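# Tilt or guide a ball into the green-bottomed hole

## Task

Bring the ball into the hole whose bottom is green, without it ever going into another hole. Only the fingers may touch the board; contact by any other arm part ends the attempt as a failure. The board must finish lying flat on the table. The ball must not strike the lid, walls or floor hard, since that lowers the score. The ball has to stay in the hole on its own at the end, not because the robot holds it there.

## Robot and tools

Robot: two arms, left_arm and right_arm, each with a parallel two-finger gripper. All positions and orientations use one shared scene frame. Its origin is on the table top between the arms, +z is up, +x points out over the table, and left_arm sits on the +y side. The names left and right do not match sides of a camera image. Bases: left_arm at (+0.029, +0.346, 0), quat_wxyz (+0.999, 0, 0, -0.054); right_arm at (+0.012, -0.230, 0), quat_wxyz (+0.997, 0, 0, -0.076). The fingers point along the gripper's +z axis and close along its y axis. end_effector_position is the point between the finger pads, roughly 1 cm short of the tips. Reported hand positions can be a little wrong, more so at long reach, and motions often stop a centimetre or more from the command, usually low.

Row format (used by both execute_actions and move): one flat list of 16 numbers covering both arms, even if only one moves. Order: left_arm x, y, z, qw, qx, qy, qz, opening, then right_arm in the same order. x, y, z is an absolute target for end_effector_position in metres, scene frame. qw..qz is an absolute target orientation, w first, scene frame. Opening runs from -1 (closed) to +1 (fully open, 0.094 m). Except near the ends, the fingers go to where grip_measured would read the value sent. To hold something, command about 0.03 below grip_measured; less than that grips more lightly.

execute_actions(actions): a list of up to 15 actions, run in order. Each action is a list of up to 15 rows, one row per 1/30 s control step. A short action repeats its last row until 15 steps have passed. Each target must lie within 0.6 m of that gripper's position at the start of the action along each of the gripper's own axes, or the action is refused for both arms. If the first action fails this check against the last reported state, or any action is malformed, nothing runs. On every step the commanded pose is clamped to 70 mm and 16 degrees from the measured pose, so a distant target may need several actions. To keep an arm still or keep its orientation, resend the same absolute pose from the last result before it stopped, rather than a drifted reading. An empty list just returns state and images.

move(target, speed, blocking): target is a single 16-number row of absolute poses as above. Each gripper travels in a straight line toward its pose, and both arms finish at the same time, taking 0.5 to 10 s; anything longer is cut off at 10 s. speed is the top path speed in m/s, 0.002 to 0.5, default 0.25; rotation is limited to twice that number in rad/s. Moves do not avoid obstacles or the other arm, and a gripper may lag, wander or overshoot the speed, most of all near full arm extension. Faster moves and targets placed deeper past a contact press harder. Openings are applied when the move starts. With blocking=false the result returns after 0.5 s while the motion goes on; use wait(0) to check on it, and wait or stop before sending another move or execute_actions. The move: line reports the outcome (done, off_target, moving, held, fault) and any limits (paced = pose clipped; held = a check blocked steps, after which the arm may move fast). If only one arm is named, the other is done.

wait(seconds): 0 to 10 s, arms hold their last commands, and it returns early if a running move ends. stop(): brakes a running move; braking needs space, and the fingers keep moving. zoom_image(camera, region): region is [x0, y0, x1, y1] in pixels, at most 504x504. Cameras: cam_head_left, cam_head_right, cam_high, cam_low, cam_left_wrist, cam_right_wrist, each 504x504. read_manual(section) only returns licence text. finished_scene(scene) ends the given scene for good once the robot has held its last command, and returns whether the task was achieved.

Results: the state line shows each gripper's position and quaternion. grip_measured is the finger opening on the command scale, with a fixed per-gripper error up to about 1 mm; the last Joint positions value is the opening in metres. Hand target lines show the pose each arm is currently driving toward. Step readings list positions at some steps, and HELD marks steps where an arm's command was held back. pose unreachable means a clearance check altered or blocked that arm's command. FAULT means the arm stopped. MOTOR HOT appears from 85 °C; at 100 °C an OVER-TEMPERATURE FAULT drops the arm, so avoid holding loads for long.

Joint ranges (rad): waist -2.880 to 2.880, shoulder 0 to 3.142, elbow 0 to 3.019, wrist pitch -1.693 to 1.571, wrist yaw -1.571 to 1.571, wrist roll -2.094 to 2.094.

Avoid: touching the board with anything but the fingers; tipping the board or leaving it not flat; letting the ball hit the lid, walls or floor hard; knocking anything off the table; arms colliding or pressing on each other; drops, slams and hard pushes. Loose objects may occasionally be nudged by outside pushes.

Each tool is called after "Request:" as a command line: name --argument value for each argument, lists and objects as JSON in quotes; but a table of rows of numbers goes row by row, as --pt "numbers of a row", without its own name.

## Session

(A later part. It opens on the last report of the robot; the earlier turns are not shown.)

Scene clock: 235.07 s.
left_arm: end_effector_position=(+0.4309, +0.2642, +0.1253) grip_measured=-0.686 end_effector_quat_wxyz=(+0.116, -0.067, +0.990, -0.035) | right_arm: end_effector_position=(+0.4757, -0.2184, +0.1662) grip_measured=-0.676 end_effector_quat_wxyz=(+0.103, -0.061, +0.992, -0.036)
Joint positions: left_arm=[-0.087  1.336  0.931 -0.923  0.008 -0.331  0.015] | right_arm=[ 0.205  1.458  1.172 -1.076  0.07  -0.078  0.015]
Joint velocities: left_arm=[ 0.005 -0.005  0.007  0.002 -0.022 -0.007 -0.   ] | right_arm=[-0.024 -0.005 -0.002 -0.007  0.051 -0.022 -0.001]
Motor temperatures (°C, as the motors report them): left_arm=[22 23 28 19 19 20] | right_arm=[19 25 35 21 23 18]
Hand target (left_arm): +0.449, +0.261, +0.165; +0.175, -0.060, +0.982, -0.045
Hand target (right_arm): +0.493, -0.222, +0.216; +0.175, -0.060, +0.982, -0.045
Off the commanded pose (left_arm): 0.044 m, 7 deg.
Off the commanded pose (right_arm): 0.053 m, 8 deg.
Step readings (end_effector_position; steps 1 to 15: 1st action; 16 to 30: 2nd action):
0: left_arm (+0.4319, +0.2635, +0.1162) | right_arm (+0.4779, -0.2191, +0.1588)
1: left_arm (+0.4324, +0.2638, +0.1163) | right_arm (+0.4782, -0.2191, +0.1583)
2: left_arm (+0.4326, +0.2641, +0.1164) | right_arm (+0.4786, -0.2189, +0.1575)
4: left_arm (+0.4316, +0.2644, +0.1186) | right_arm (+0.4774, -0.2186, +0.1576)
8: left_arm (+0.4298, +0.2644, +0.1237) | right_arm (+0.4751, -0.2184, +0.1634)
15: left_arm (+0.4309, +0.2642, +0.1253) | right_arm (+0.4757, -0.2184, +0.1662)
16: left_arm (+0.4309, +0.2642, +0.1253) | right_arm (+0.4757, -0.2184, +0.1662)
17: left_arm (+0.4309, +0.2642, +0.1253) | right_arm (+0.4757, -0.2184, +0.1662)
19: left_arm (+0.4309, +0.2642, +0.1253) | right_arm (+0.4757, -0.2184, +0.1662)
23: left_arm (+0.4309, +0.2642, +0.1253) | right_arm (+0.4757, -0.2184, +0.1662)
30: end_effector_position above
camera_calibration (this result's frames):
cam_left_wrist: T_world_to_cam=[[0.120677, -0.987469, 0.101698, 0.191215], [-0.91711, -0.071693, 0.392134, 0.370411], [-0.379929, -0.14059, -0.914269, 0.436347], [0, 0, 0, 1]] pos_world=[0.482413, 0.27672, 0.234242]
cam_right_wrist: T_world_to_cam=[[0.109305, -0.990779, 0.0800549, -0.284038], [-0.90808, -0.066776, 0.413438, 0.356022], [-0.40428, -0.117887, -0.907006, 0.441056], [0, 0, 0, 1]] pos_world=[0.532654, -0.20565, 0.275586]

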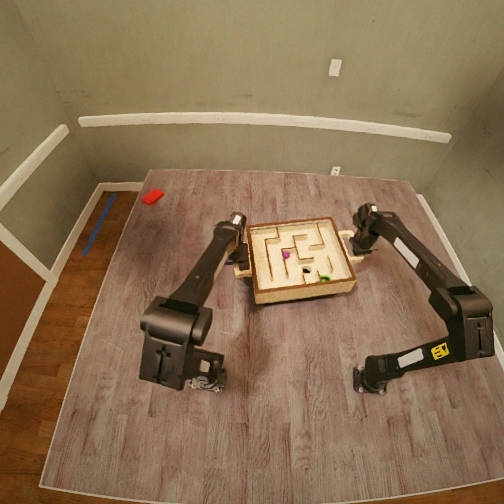

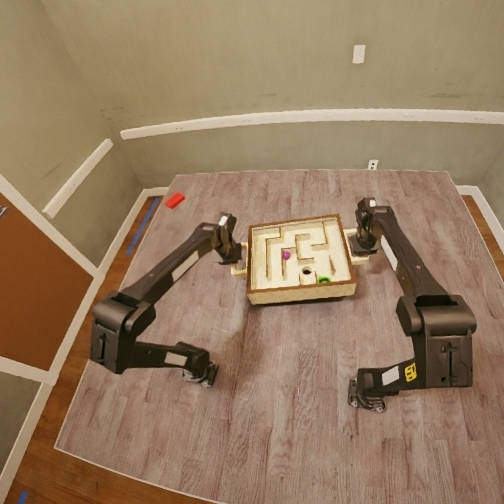

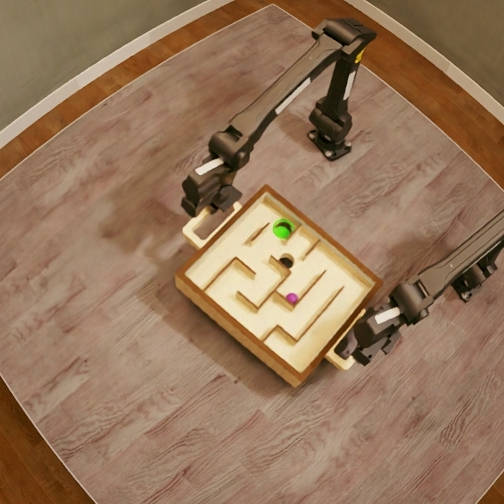

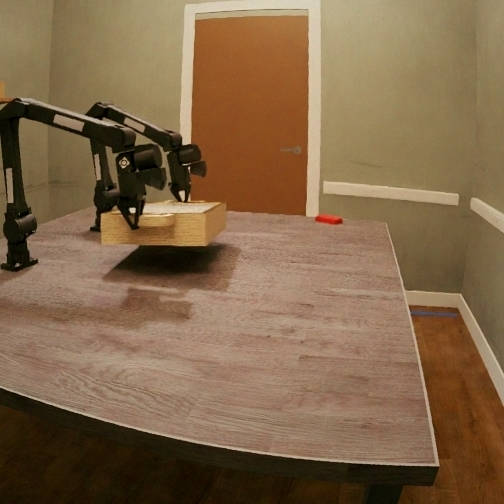

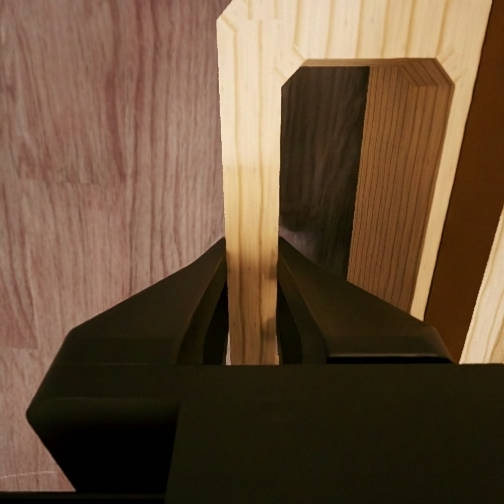

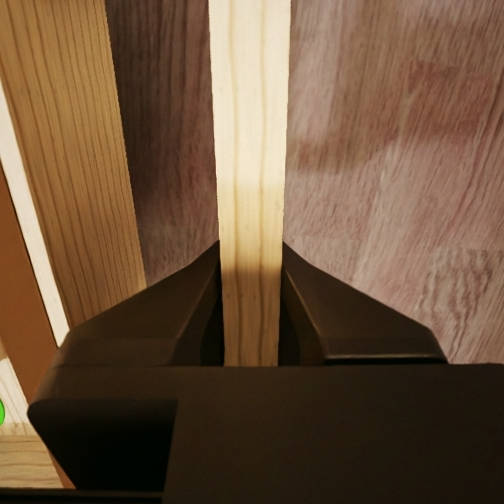

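Request:
execute_actions --actions '[[[0.45,0.261,0.165,0.195,-0.06,0.978,-0.045,-0.75,0.497,-0.222,0.215,0.195,-0.06,0.978,-0.045,-0.75]],[[0.45,0.261,0.165,0.195,-0.06,0.978,-0.045,-0.75,0.497,-0.222,0.215,0.195,-0.06,0.978,-0.045,-0.75]]]'

Request:
zoom_image --camera "cam_high" --region '[150,150,420,420]'

Scene clock: 241.17 s.
left_arm: end_effector_position=(+0.4301, +0.2644, +0.1223) grip_measured=-0.686 end_effector_quat_wxyz=(+0.131, -0.068, +0.989, -0.034) | right_arm: end_effector_position=(+0.4759, -0.2183, +0.1623) grip_measured=-0.676 end_effector_quat_wxyz=(+0.118, -0.062, +0.990, -0.036)
Joint positions: left_arm=[-0.091  1.321  0.903 -0.882 -0.003 -0.336  0.015] | right_arm=[ 0.205  1.445  1.142 -1.03   0.069 -0.081  0.015]
Joint velocities: left_arm=[ 0.005  0.005 -0.007 -0.007  0.051  0.022  0.   ] | right_arm=[ 0.005 -0.005 -0.007 -0.002 -0.022  0.037 -0.001]
Motor temperatures (°C, as the motors report them): left_arm=[22 23 28 19 19 20] | right_arm=[19 25 35 21 23 18]
Hand target (left_arm): +0.449, +0.261, +0.165; +0.195, -0.060, +0.978, -0.045
Hand target (right_arm): +0.493, -0.222, +0.216; +0.194, -0.060, +0.978, -0.045
Off the commanded pose (left_arm): 0.047 m, 8 deg.
Off the commanded pose (right_arm): 0.057 m, 9 deg.
Step readings (end_effector_position; steps 1 to 15: 1st action; 16 to 30: 2nd action):
0: left_arm (+0.4309, +0.2642, +0.1253) | right_arm (+0.4757, -0.2184, +0.1662)
1: left_arm (+0.4312, +0.2645, +0.1249) | right_arm (+0.4760, -0.2184, +0.1658)
2: left_arm (+0.4318, +0.2645, +0.1243) | right_arm (+0.4767, -0.2184, +0.1648)
4: left_arm (+0.4316, +0.2645, +0.1235) | right_arm (+0.4770, -0.2183, +0.1636)
8: left_arm (+0.4298, +0.2644, +0.1224) | right_arm (+0.4755, -0.2184, +0.1623)
15: left_arm (+0.4300, +0.2644, +0.1223) | right_arm (+0.4758, -0.2183, +0.1623)
16: left_arm (+0.4301, +0.2644, +0.1223) | right_arm (+0.4759, -0.2183, +0.1623)
17: left_arm (+0.4301, +0.2644, +0.1223) | right_arm (+0.4759, -0.2183, +0.1623)
19: left_arm (+0.4301, +0.2644, +0.1223) | right_arm (+0.4759, -0.2183, +0.1623)
23: left_arm (+0.4301, +0.2644, +0.1223) | right_arm (+0.4759, -0.2183, +0.1623)
30: end_effector_position above
camera_calibration (this result's frames):
cam_left_wrist: T_world_to_cam=[[0.120262, -0.987528, 0.101613, 0.192011], [-0.928229, -0.0755597, 0.364255, 0.380072], [-0.352034, -0.138126, -0.925739, 0.422076], [0, 0, 0, 1]] pos_world=[0.478288, 0.276634, 0.232779]
cam_right_wrist: T_world_to_cam=[[0.109139, -0.990646, 0.081914, -0.283869], [-0.920039, -0.0694748, 0.385619, 0.367485], [-0.37632, -0.11745, -0.919015, 0.426367], [0, 0, 0, 1]] pos_world=[0.529532, -0.205605, 0.273382]

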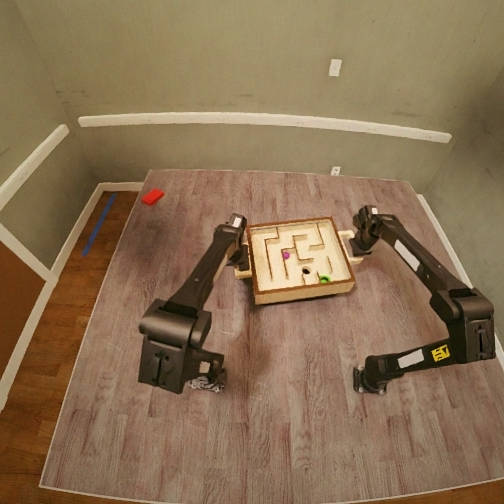

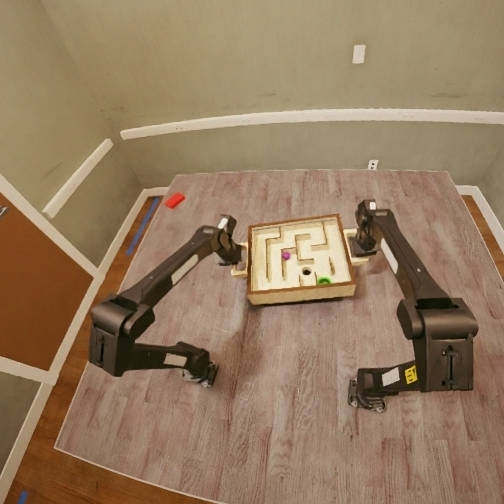

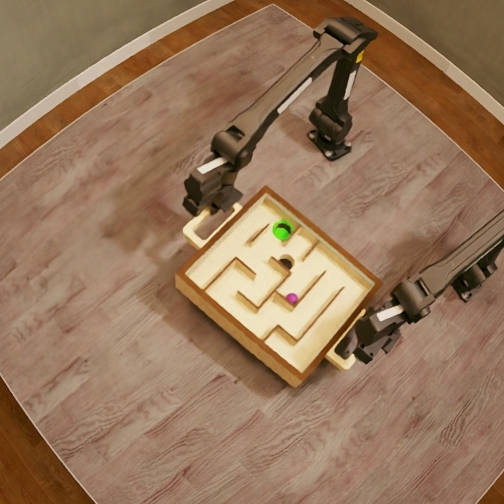

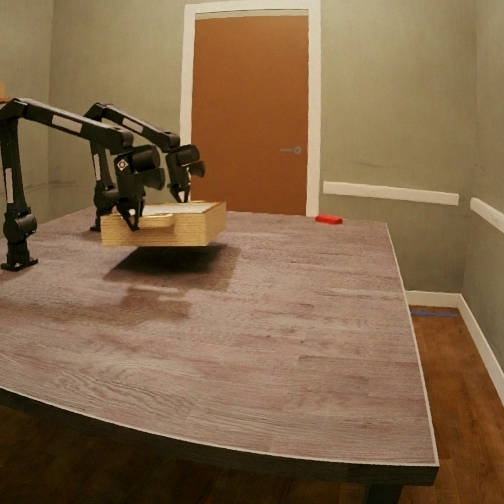

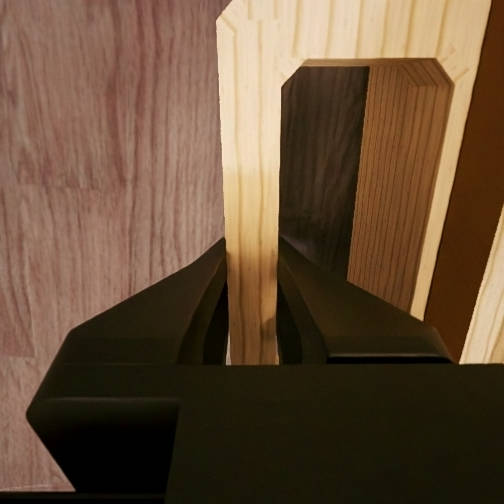

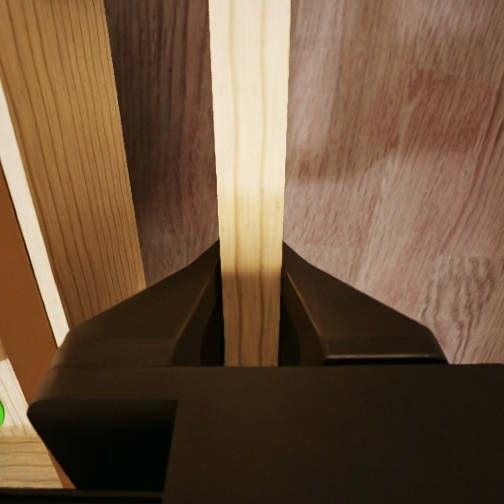

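Region (150, 150, 420, 420) of cam_high's 504x504 image, scaled by 1.867, with more detail than that image has.

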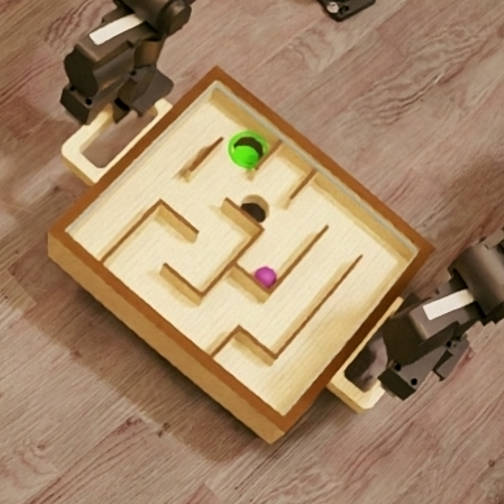

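Request:
execute_actions --actions '[[[0.45,0.261,0.175,0.195,-0.06,0.978,-0.03,-0.75,0.497,-0.222,0.208,0.195,-0.06,0.978,-0.03,-0.75]],[[0.45,0.261,0.175,0.195,-0.06,0.978,-0.03,-0.75,0.497,-0.222,0.208,0.195,-0.06,0.978,-0.03,-0.75]]]'

Request:
zoom_image --camera "cam_high" --region '[150,150,420,420]'

Scene clock: 246.40 s.
left_arm: end_effector_position=(+0.4301, +0.2665, +0.1261) grip_measured=-0.686 end_effector_quat_wxyz=(+0.138, -0.067, +0.988, -0.022) | right_arm: end_effector_position=(+0.4763, -0.2163, +0.1578) grip_measured=-0.676 end_effector_quat_wxyz=(+0.123, -0.062, +0.990, -0.025)
Joint positions: left_arm=[-0.099  1.311  0.903 -0.884 -0.033 -0.339  0.015] | right_arm=[ 0.201  1.444  1.128 -1.007  0.046 -0.082  0.015]
Joint velocities: left_arm=[-0.005 -0.005  0.012  0.002 -0.051 -0.037 -0.001] | right_arm=[-0.005  0.005 -0.007  0.012 -0.037  0.037  0.001]
Motor temperatures (°C, as the motors report them): left_arm=[22 23 28 19 19 20] | right_arm=[19 25 35 22 23 18]
Hand target (left_arm): +0.449, +0.261, +0.174; +0.195, -0.060, +0.978, -0.030
Hand target (right_arm): +0.493, -0.222, +0.209; +0.195, -0.061, +0.978, -0.031
Off the commanded pose (left_arm): 0.053 m, 7 deg.
Off the commanded pose (right_arm): 0.055 m, 8 deg.
Step readings (end_effector_position; steps 1 to 15: 1st action; 16 to 30: 2nd action):
0: left_arm (+0.4301, +0.2644, +0.1223) | right_arm (+0.4759, -0.2183, +0.1623)
1: left_arm (+0.4302, +0.2653, +0.1223) | right_arm (+0.4760, -0.2172, +0.1620)
2: left_arm (+0.4304, +0.2663, +0.1227) | right_arm (+0.4763, -0.2163, +0.1612)
4: left_arm (+0.4305, +0.2665, +0.1246) | right_arm (+0.4763, -0.2162, +0.1588)
8: left_arm (+0.4301, +0.2664, +0.1261) | right_arm (+0.4761, -0.2163, +0.1578)
15: left_arm (+0.4301, +0.2665, +0.1261) | right_arm (+0.4763, -0.2163, +0.1578)
16: left_arm (+0.4301, +0.2665, +0.1261) | right_arm (+0.4763, -0.2163, +0.1578)
17: left_arm (+0.4301, +0.2665, +0.1261) | right_arm (+0.4763, -0.2163, +0.1578)
19: left_arm (+0.4301, +0.2665, +0.1261) | right_arm (+0.4763, -0.2163, +0.1578)
23: left_arm (+0.4301, +0.2665, +0.1261) | right_arm (+0.4763, -0.2163, +0.1578)
30: end_effector_position above
camera_calibration (this result's frames):
cam_left_wrist: T_world_to_cam=[[0.122494, -0.989431, 0.0776007, 0.196269], [-0.932797, -0.0880735, 0.349474, 0.38604], [-0.338946, -0.115194, -0.933727, 0.415161], [0, 0, 0, 1]] pos_world=[0.476772, 0.276018, 0.237506]
cam_right_wrist: T_world_to_cam=[[0.111409, -0.99194, 0.0603589, -0.279451], [-0.922989, -0.0807702, 0.376256, 0.370113], [-0.368348, -0.0976289, -0.924548, 0.423959], [0, 0, 0, 1]] pos_world=[0.528908, -0.205914, 0.26958]

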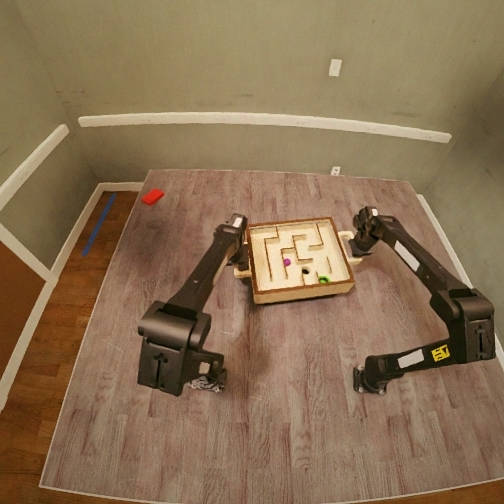

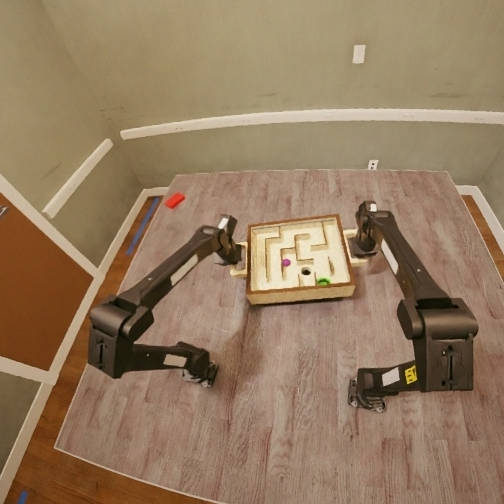

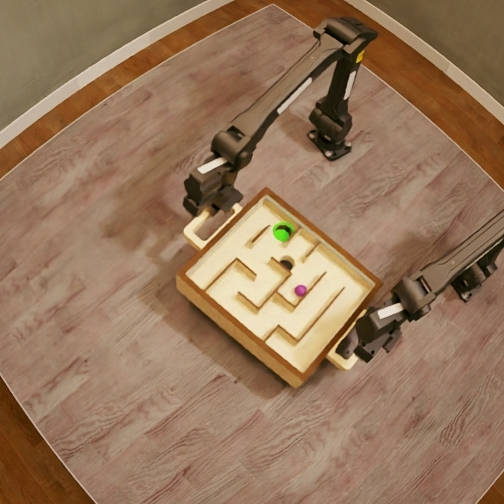

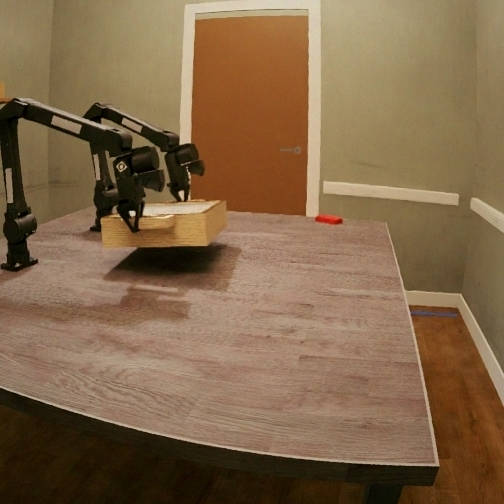

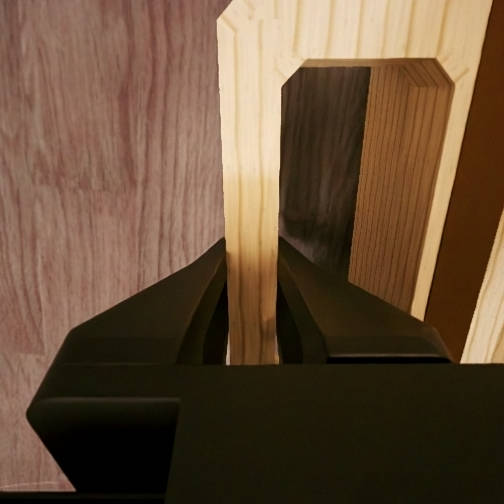

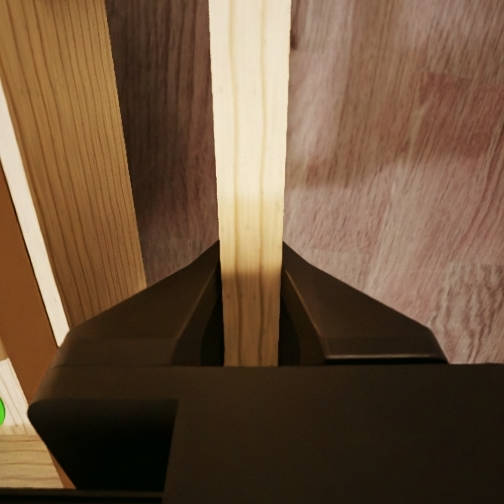

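Region (150, 150, 420, 420) of cam_high's 504x504 image, scaled by 1.867, with more detail than that image has.

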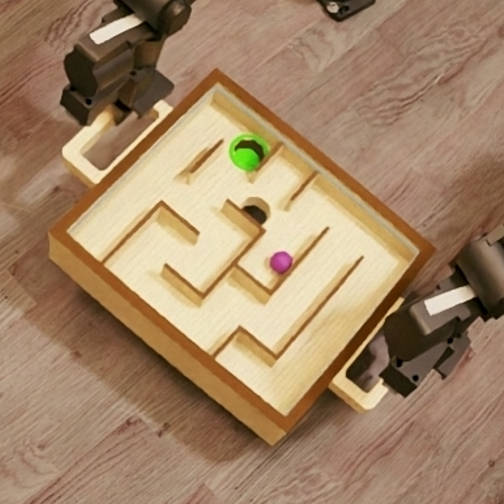

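Rolling.

Request:
execute_actions --actions '[]'

Request:
zoom_image --camera "cam_high" --region '[150,150,420,420]'

Scene clock: 248.40 s.
left_arm: end_effector_position=(+0.4301, +0.2665, +0.1261) grip_measured=-0.686 end_effector_quat_wxyz=(+0.138, -0.067, +0.988, -0.022) | right_arm: end_effector_position=(+0.4763, -0.2163, +0.1578) grip_measured=-0.676 end_effector_quat_wxyz=(+0.123, -0.062, +0.990, -0.025)
Joint positions: left_arm=[-0.099  1.311  0.903 -0.884 -0.033 -0.339  0.015] | right_arm=[ 0.201  1.444  1.128 -1.007  0.046 -0.082  0.015]
Joint velocities: left_arm=[-0.005 -0.015 -0.002  0.032  0.007 -0.037  0.   ] | right_arm=[-0.005 -0.005 -0.002  0.002 -0.022  0.007 -0.001]
Motor temperatures (°C, as the motors report them): left_arm=[22 23 29 19 19 20] | right_arm=[19 25 34 22 23 18]
Hand target (left_arm): +0.449, +0.261, +0.174; +0.195, -0.060, +0.978, -0.030
Hand target (right_arm): +0.493, -0.222, +0.209; +0.195, -0.061, +0.978, -0.031
Off the commanded pose (left_arm): 0.053 m, 7 deg.
Off the commanded pose (right_arm): 0.055 m, 8 deg.
camera_calibration (this result's frames):
cam_left_wrist: T_world_to_cam=[[0.122494, -0.989431, 0.0776007, 0.196269], [-0.932797, -0.0880735, 0.349474, 0.38604], [-0.338946, -0.115194, -0.933727, 0.415161], [0, 0, 0, 1]] pos_world=[0.476772, 0.276018, 0.237506]
cam_right_wrist: T_world_to_cam=[[0.111409, -0.99194, 0.0603589, -0.279451], [-0.922989, -0.0807702, 0.376256, 0.370113], [-0.368348, -0.0976289, -0.924548, 0.423959], [0, 0, 0, 1]] pos_world=[0.528908, -0.205914, 0.26958]

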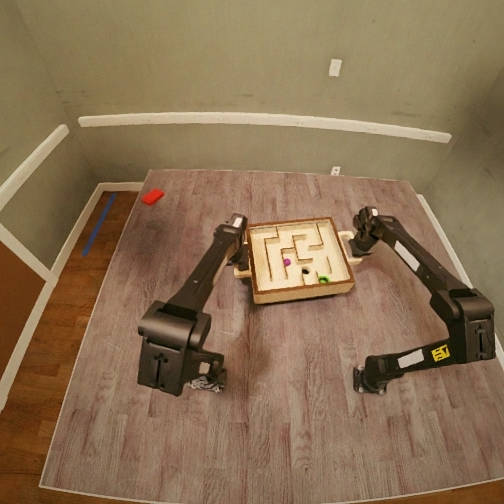

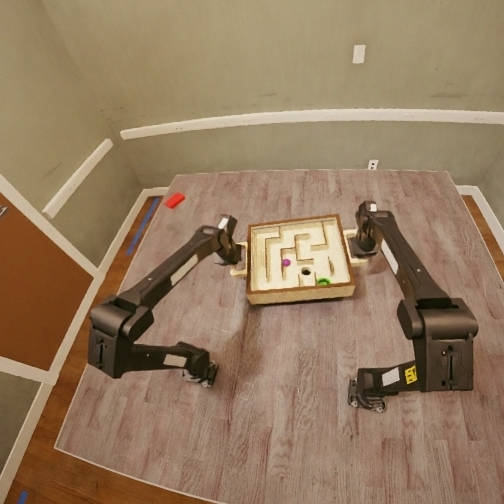

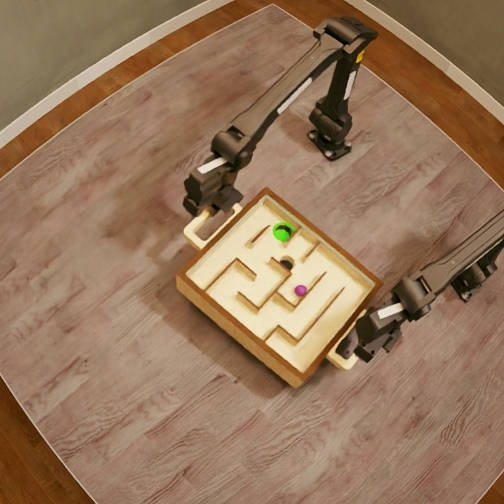

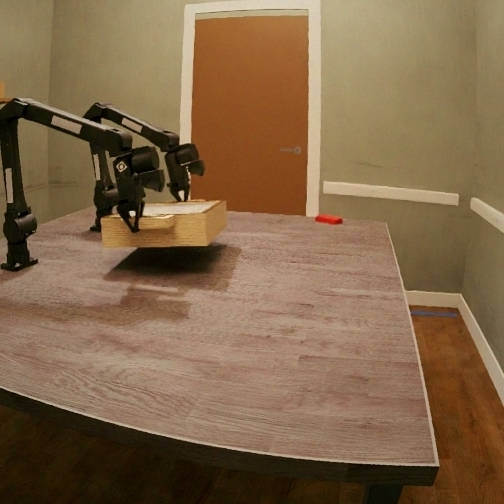

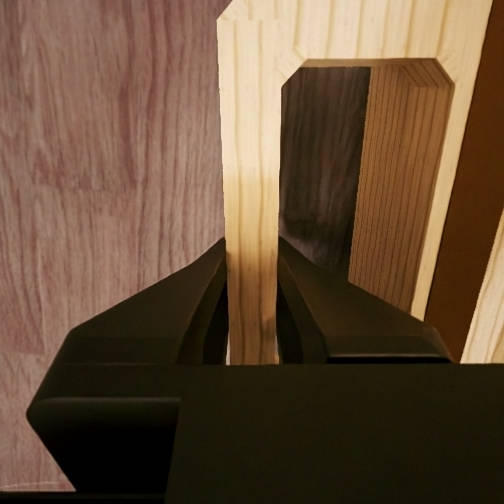

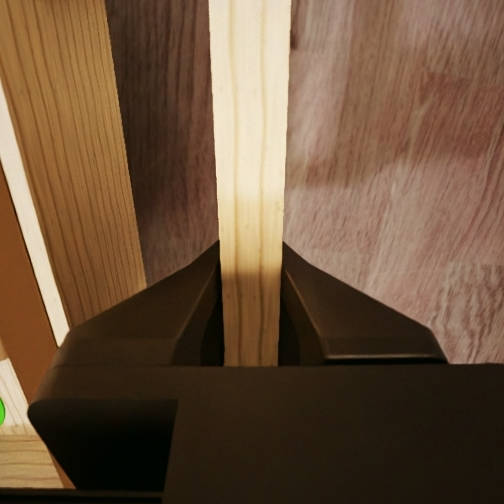

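Region (150, 150, 420, 420) of cam_high's 504x504 image, scaled by 1.867, with more detail than that image has.

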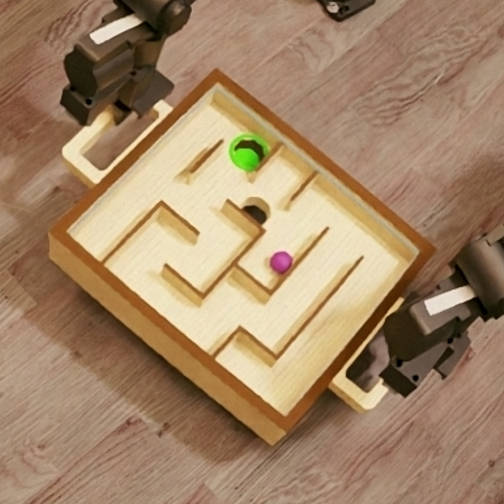

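Stopped on the wall. More near tilt.

Request:
execute_actions --actions '[[[0.45,0.261,0.178,0.22,-0.06,0.973,-0.03,-0.75,0.497,-0.222,0.212,0.22,-0.06,0.973,-0.03,-0.75]],[[0.45,0.261,0.178,0.22,-0.06,0.973,-0.03,-0.75,0.497,-0.222,0.212,0.22,-0.06,0.973,-0.03,-0.75]]]'

Request:
zoom_image --camera "cam_high" --region '[150,150,420,420]'

Scene clock: 253.87 s.
left_arm: end_effector_position=(+0.4291, +0.2671, +0.1342) grip_measured=-0.686 end_effector_quat_wxyz=(+0.155, -0.066, +0.986, -0.017) | right_arm: end_effector_position=(+0.4750, -0.2157, +0.1605) grip_measured=-0.676 end_effector_quat_wxyz=(+0.145, -0.062, +0.987, -0.022)
Joint positions: left_arm=[-0.106  1.282  0.894 -0.873 -0.053 -0.341  0.015] | right_arm=[ 0.199  1.414  1.096 -0.96   0.039 -0.083  0.015]
Joint velocities: left_arm=[-0.005 -0.005 -0.007 -0.027 -0.066 -0.007  0.   ] | right_arm=[-0.005  0.005  0.002 -0.002  0.007 -0.037 -0.   ]
Motor temperatures (°C, as the motors report them): left_arm=[22 23 29 19 19 20] | right_arm=[19 25 34 22 22 18]
Hand target (left_arm): +0.449, +0.261, +0.178; +0.220, -0.060, +0.973, -0.030
Hand target (right_arm): +0.493, -0.222, +0.213; +0.220, -0.061, +0.973, -0.031
Off the commanded pose (left_arm): 0.049 m, 8 deg.
Off the commanded pose (right_arm): 0.056 m, 9 deg.
Step readings (end_effector_position; steps 1 to 15: 1st action; 16 to 30: 2nd action):
0: left_arm (+0.4301, +0.2665, +0.1261) | right_arm (+0.4763, -0.2163, +0.1578)
1: left_arm (+0.4302, +0.2666, +0.1267) | right_arm (+0.4767, -0.2162, +0.1575)
2: left_arm (+0.4302, +0.2669, +0.1272) | right_arm (+0.4770, -0.2160, +0.1566)
4: left_arm (+0.4300, +0.2672, +0.1301) | right_arm (+0.4758, -0.2158, +0.1555)
8: left_arm (+0.4288, +0.2672, +0.1335) | right_arm (+0.4749, -0.2157, +0.1586)
15: left_arm (+0.4291, +0.2671, +0.1342) | right_arm (+0.4750, -0.2157, +0.1605)
16: left_arm (+0.4291, +0.2671, +0.1342) | right_arm (+0.4750, -0.2157, +0.1605)
17: left_arm (+0.4291, +0.2671, +0.1342) | right_arm (+0.4750, -0.2157, +0.1605)
19: left_arm (+0.4291, +0.2671, +0.1342) | right_arm (+0.4750, -0.2157, +0.1605)
23: left_arm (+0.4291, +0.2671, +0.1342) | right_arm (+0.4750, -0.2157, +0.1605)
30: end_effector_position above
camera_calibration (this result's frames):
cam_left_wrist: T_world_to_cam=[[0.12024, -0.990243, 0.0704295, 0.19852], [-0.94389, -0.0920536, 0.317172, 0.392487], [-0.307594, -0.104615, -0.945749, 0.40774], [0, 0, 0, 1]] pos_world=[0.472013, 0.275368, 0.247152]
cam_right_wrist: T_world_to_cam=[[0.110593, -0.992236, 0.0568922, -0.278014], [-0.938558, -0.0854381, 0.334379, 0.381116], [-0.326922, -0.0903767, -0.94072, 0.410572], [0, 0, 0, 1]] pos_world=[0.522671, -0.206187, 0.274613]

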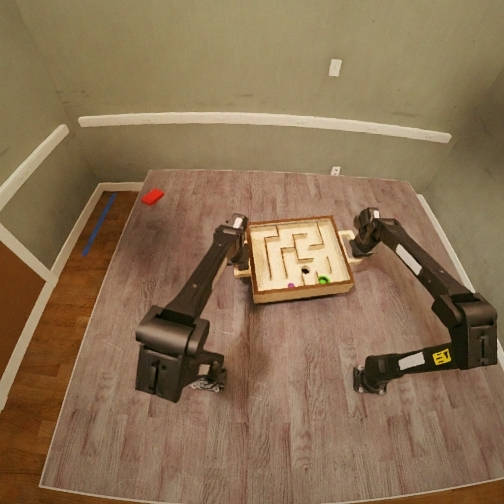

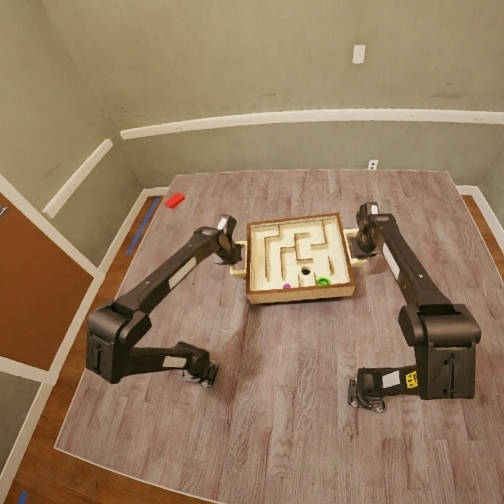

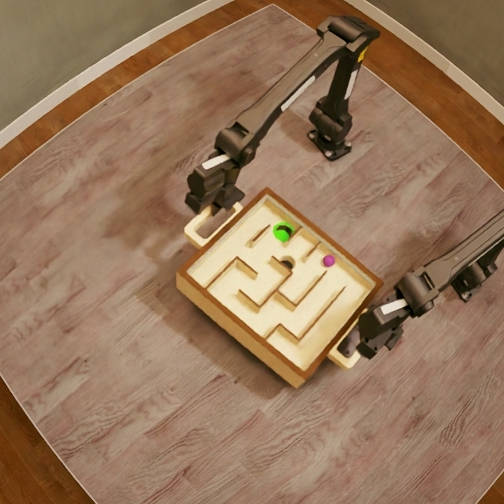

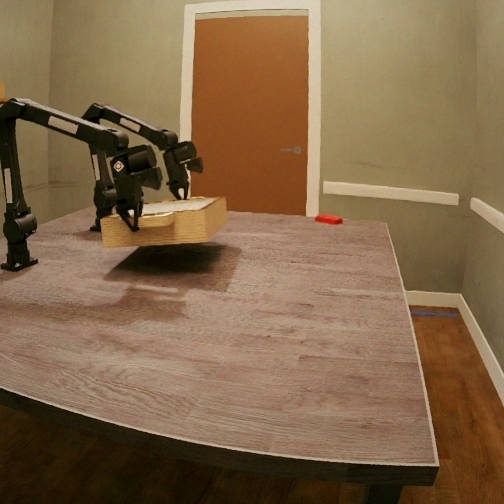

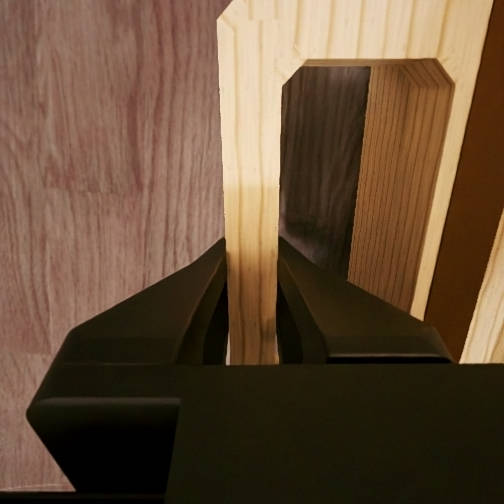

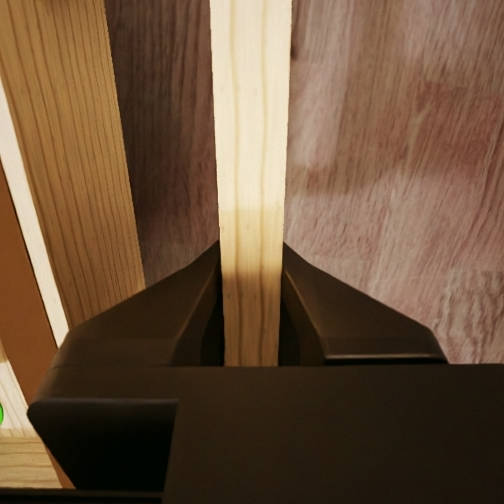

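Region (150, 150, 420, 420) of cam_high's 504x504 image, scaled by 1.867, with more detail than that image has.

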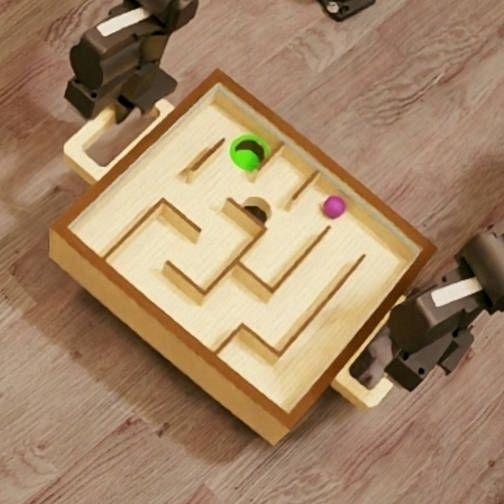

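Request:
execute_actions --actions '[[[0.45,0.261,0.168,0.205,-0.06,0.977,-0.038,-0.75,0.497,-0.222,0.215,0.205,-0.06,0.977,-0.038,-0.75]],[[0.45,0.261,0.168,0.205,-0.06,0.977,-0.038,-0.75,0.497,-0.222,0.215,0.205,-0.06,0.977,-0.038,-0.75]]]'

Request:
zoom_image --camera "cam_high" --region '[150,150,420,420]'

Scene clock: 259.20 s.
left_arm: end_effector_position=(+0.4279, +0.2652, +0.1333) grip_measured=-0.686 end_effector_quat_wxyz=(+0.152, -0.065, +0.986, -0.023) | right_arm: end_effector_position=(+0.4737, -0.2177, +0.1602) grip_measured=-0.676 end_effector_quat_wxyz=(+0.142, -0.061, +0.988, -0.028)
Joint positions: left_arm=[-0.106  1.282  0.892 -0.873 -0.039 -0.341  0.015] | right_arm=[ 0.199  1.414  1.096 -0.967  0.051 -0.083  0.015]
Joint velocities: left_arm=[-0.015  0.005 -0.002 -0.027 -0.066  0.022  0.   ] | right_arm=[-0.005 -0.005 -0.017  0.002 -0.007  0.037 -0.002]
Motor temperatures (°C, as the motors report them): left_arm=[22 23 29 19 19 20] | right_arm=[19 24 35 22 23 18]
Hand target (left_arm): +0.449, +0.261, +0.168; +0.205, -0.059, +0.976, -0.037
Hand target (right_arm): +0.493, -0.222, +0.215; +0.205, -0.060, +0.976, -0.038
Off the commanded pose (left_arm): 0.041 m, 6 deg.
Off the commanded pose (right_arm): 0.060 m, 7 deg.
Step readings (end_effector_position; steps 1 to 15: 1st action; 16 to 30: 2nd action):
0: left_arm (+0.4291, +0.2671, +0.1342) | right_arm (+0.4750, -0.2157, +0.1605)
1: left_arm (+0.4289, +0.2662, +0.1341) | right_arm (+0.4749, -0.2165, +0.1605)
2: left_arm (+0.4288, +0.2657, +0.1341) | right_arm (+0.4746, -0.2173, +0.1605)
4: left_arm (+0.4285, +0.2652, +0.1339) | right_arm (+0.4740, -0.2177, +0.1603)
8: left_arm (+0.4279, +0.2652, +0.1333) | right_arm (+0.4737, -0.2177, +0.1602)
15: left_arm (+0.4279, +0.2652, +0.1333) | right_arm (+0.4737, -0.2177, +0.1602)
16: left_arm (+0.4279, +0.2652, +0.1333) | right_arm (+0.4737, -0.2177, +0.1602)
17: left_arm (+0.4279, +0.2652, +0.1333) | right_arm (+0.4737, -0.2177, +0.1602)
19: left_arm (+0.4279, +0.2652, +0.1333) | right_arm (+0.4737, -0.2177, +0.1602)
23: left_arm (+0.4279, +0.2652, +0.1333) | right_arm (+0.4737, -0.2177, +0.1602)
30: end_effector_position above
camera_calibration (this result's frames):
cam_left_wrist: T_world_to_cam=[[0.116957, -0.989763, 0.0817913, 0.196563], [-0.942751, -0.0847468, 0.322549, 0.388388], [-0.312316, -0.114833, -0.943012, 0.410687], [0, 0, 0, 1]] pos_world=[0.471428, 0.274626, 0.245932]
cam_right_wrist: T_world_to_cam=[[0.107698, -0.991894, 0.067439, -0.280103], [-0.936944, -0.0785792, 0.340531, 0.379516], [-0.332472, -0.0998613, -0.937811, 0.409717], [0, 0, 0, 1]] pos_world=[0.521971, -0.207096, 0.27389]

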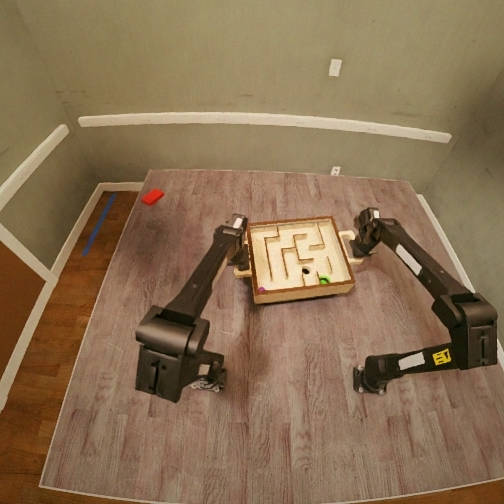

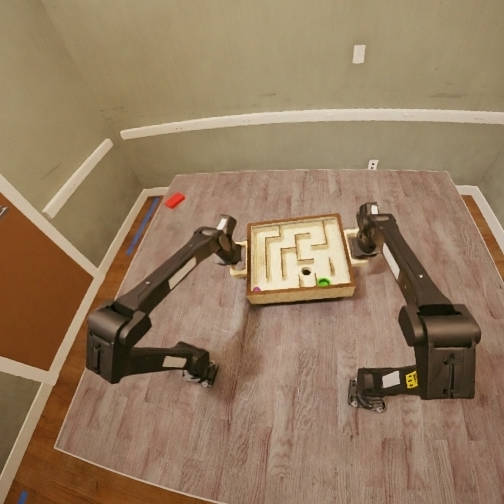

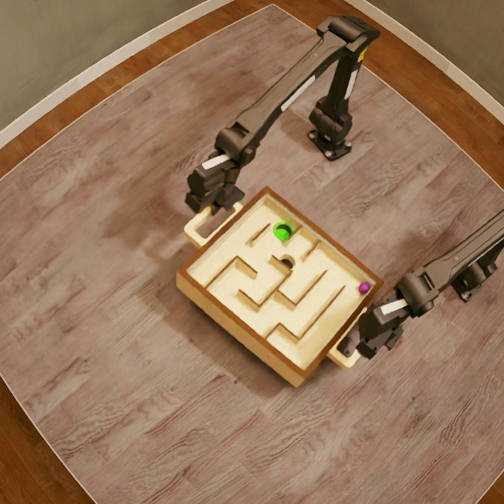

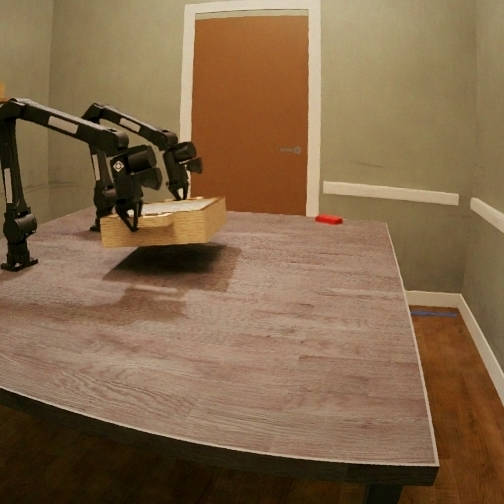

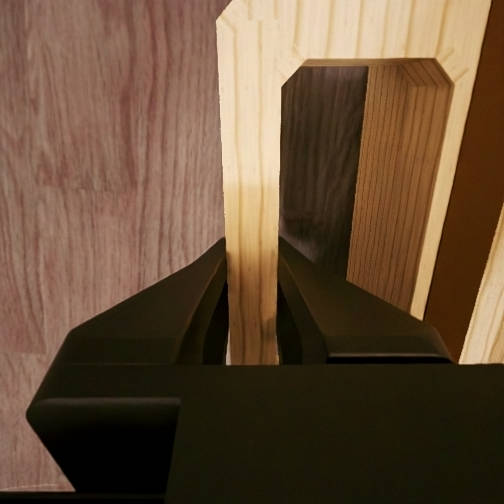

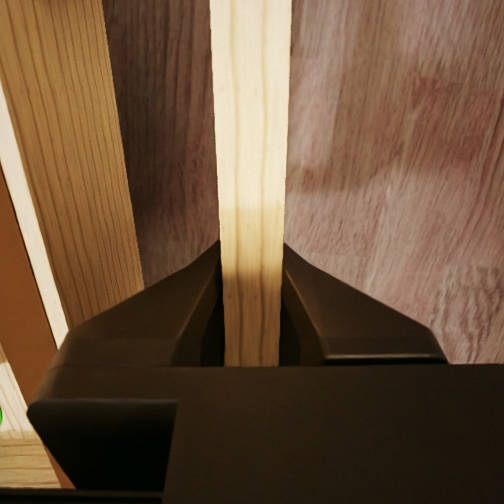

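Region (150, 150, 420, 420) of cam_high's 504x504 image, scaled by 1.867, with more detail than that image has.

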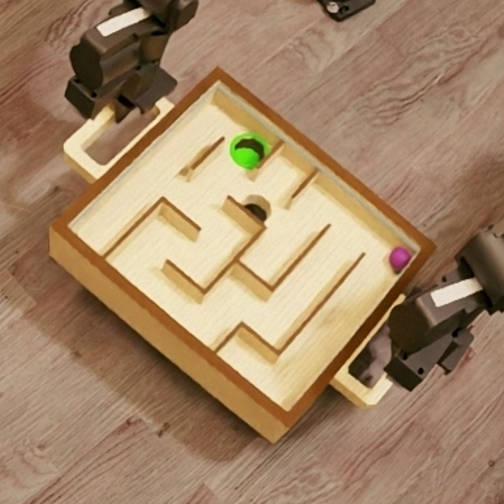

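Request:
execute_actions --actions '[[[0.45,0.261,0.19,0.22,-0.06,0.974,0.0,-0.75,0.497,-0.222,0.195,0.22,-0.06,0.974,0.0,-0.75]],[[0.45,0.261,0.19,0.22,-0.06,0.974,0.0,-0.75,0.497,-0.222,0.195,0.22,-0.06,0.974,0.0,-0.75]]]'

Request:
zoom_image --camera "cam_high" --region '[150,150,420,420]'

Scene clock: 267.83 s.
left_arm: end_effector_position=(+0.4246, +0.2649, +0.1378) grip_measured=-0.686 end_effector_quat_wxyz=(+0.161, -0.063, +0.985, +0.006) | right_arm: end_effector_position=(+0.4716, -0.2183, +0.1475) grip_measured=-0.676 end_effector_quat_wxyz=(+0.149, -0.058, +0.987, +0.004)
Joint positions: left_arm=[-0.138  1.27   0.892 -0.887 -0.109 -0.358  0.015] | right_arm=[ 0.172  1.413  1.058 -0.917 -0.019 -0.095  0.015]
Joint velocities: left_arm=[ 0.005 -0.005 -0.007 -0.002  0.007 -0.007  0.   ] | right_arm=[-0.015 -0.005 -0.017  0.002  0.051  0.007 -0.001]
Motor temperatures (°C, as the motors report them): left_arm=[22 23 29 19 19 20] | right_arm=[19 24 35 22 23 18]
Hand target (left_arm): +0.448, +0.261, +0.189; +0.220, -0.060, +0.974, +0.000
Hand target (right_arm): +0.493, -0.222, +0.196; +0.220, -0.061, +0.974, -0.001
Off the commanded pose (left_arm): 0.058 m, 7 deg.
Off the commanded pose (right_arm): 0.054 m, 8 deg.
Step readings (end_effector_position; steps 1 to 15: 1st action; 16 to 30: 2nd action):
0: left_arm (+0.4279, +0.2652, +0.1333) | right_arm (+0.4737, -0.2177, +0.1602)
1: left_arm (+0.4281, +0.2678, +0.1334) | right_arm (+0.4738, -0.2150, +0.1591)
2: left_arm (+0.4276, +0.2699, +0.1337) | right_arm (+0.4753, -0.2131, +0.1579)
4: left_arm (+0.4270, +0.2682, +0.1366) | right_arm (+0.4750, -0.2148, +0.1526)
8: left_arm (+0.4249, +0.2646, +0.1378) | right_arm (+0.4714, -0.2184, +0.1476)
15: left_arm (+0.4246, +0.2649, +0.1378) | right_arm (+0.4716, -0.2183, +0.1475)
16: left_arm (+0.4246, +0.2649, +0.1378) | right_arm (+0.4716, -0.2183, +0.1475)
17: left_arm (+0.4246, +0.2649, +0.1378) | right_arm (+0.4716, -0.2183, +0.1475)
19: left_arm (+0.4246, +0.2649, +0.1378) | right_arm (+0.4716, -0.2183, +0.1475)
23: left_arm (+0.4246, +0.2649, +0.1378) | right_arm (+0.4716, -0.2183, +0.1475)
30: end_effector_position above
camera_calibration (this result's frames):
cam_left_wrist: T_world_to_cam=[[0.12142, -0.992299, 0.0244715, 0.20293], [-0.946535, -0.108327, 0.303869, 0.394214], [-0.298878, -0.060059, -0.9524, 0.394942], [0, 0, 0, 1]] pos_world=[0.466537, 0.267791, 0.251387]
cam_right_wrist: T_world_to_cam=[[0.111333, -0.99377, 0.00504667, -0.272498], [-0.939863, -0.103641, 0.325447, 0.379949], [-0.322896, -0.0409762, -0.945547, 0.406575], [0, 0, 0, 1]] pos_world=[0.518719, -0.214762, 0.262158]

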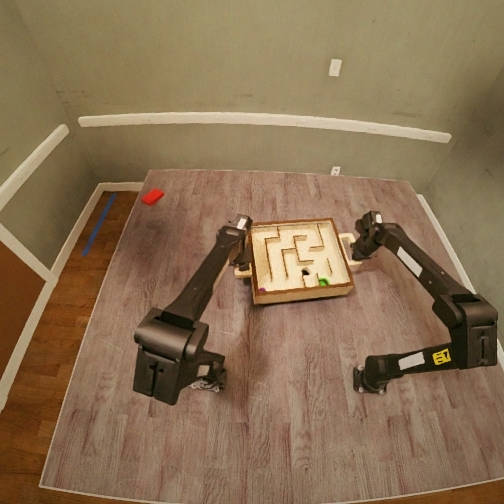

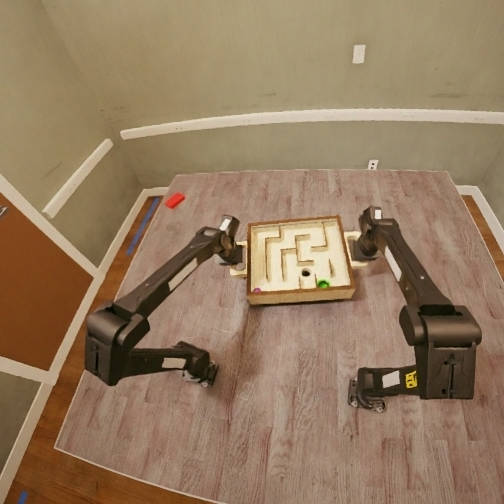

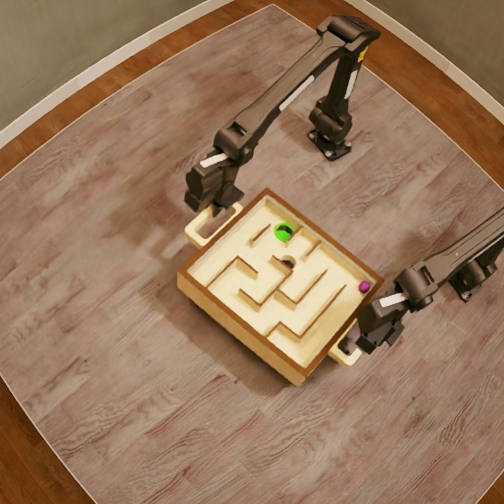

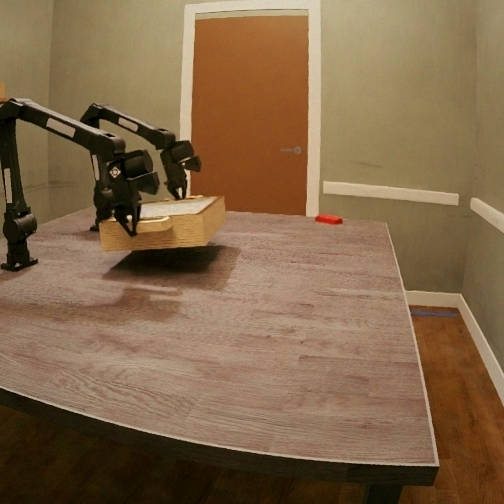

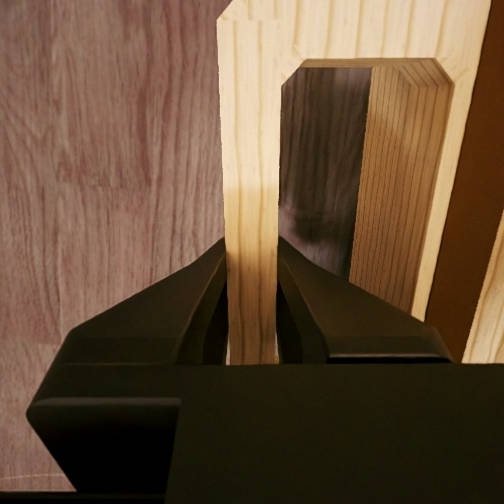

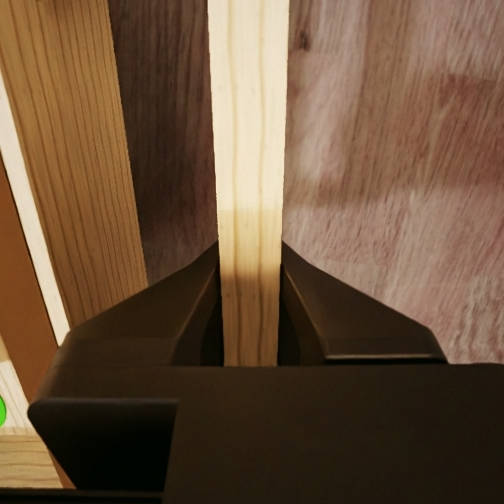

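Region (150, 150, 420, 420) of cam_high's 504x504 image, scaled by 1.867, with more detail than that image has.

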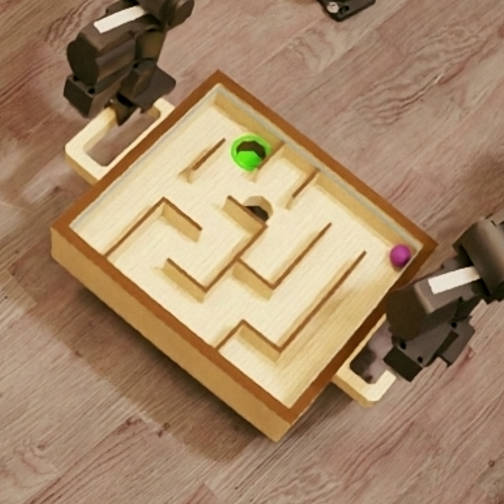

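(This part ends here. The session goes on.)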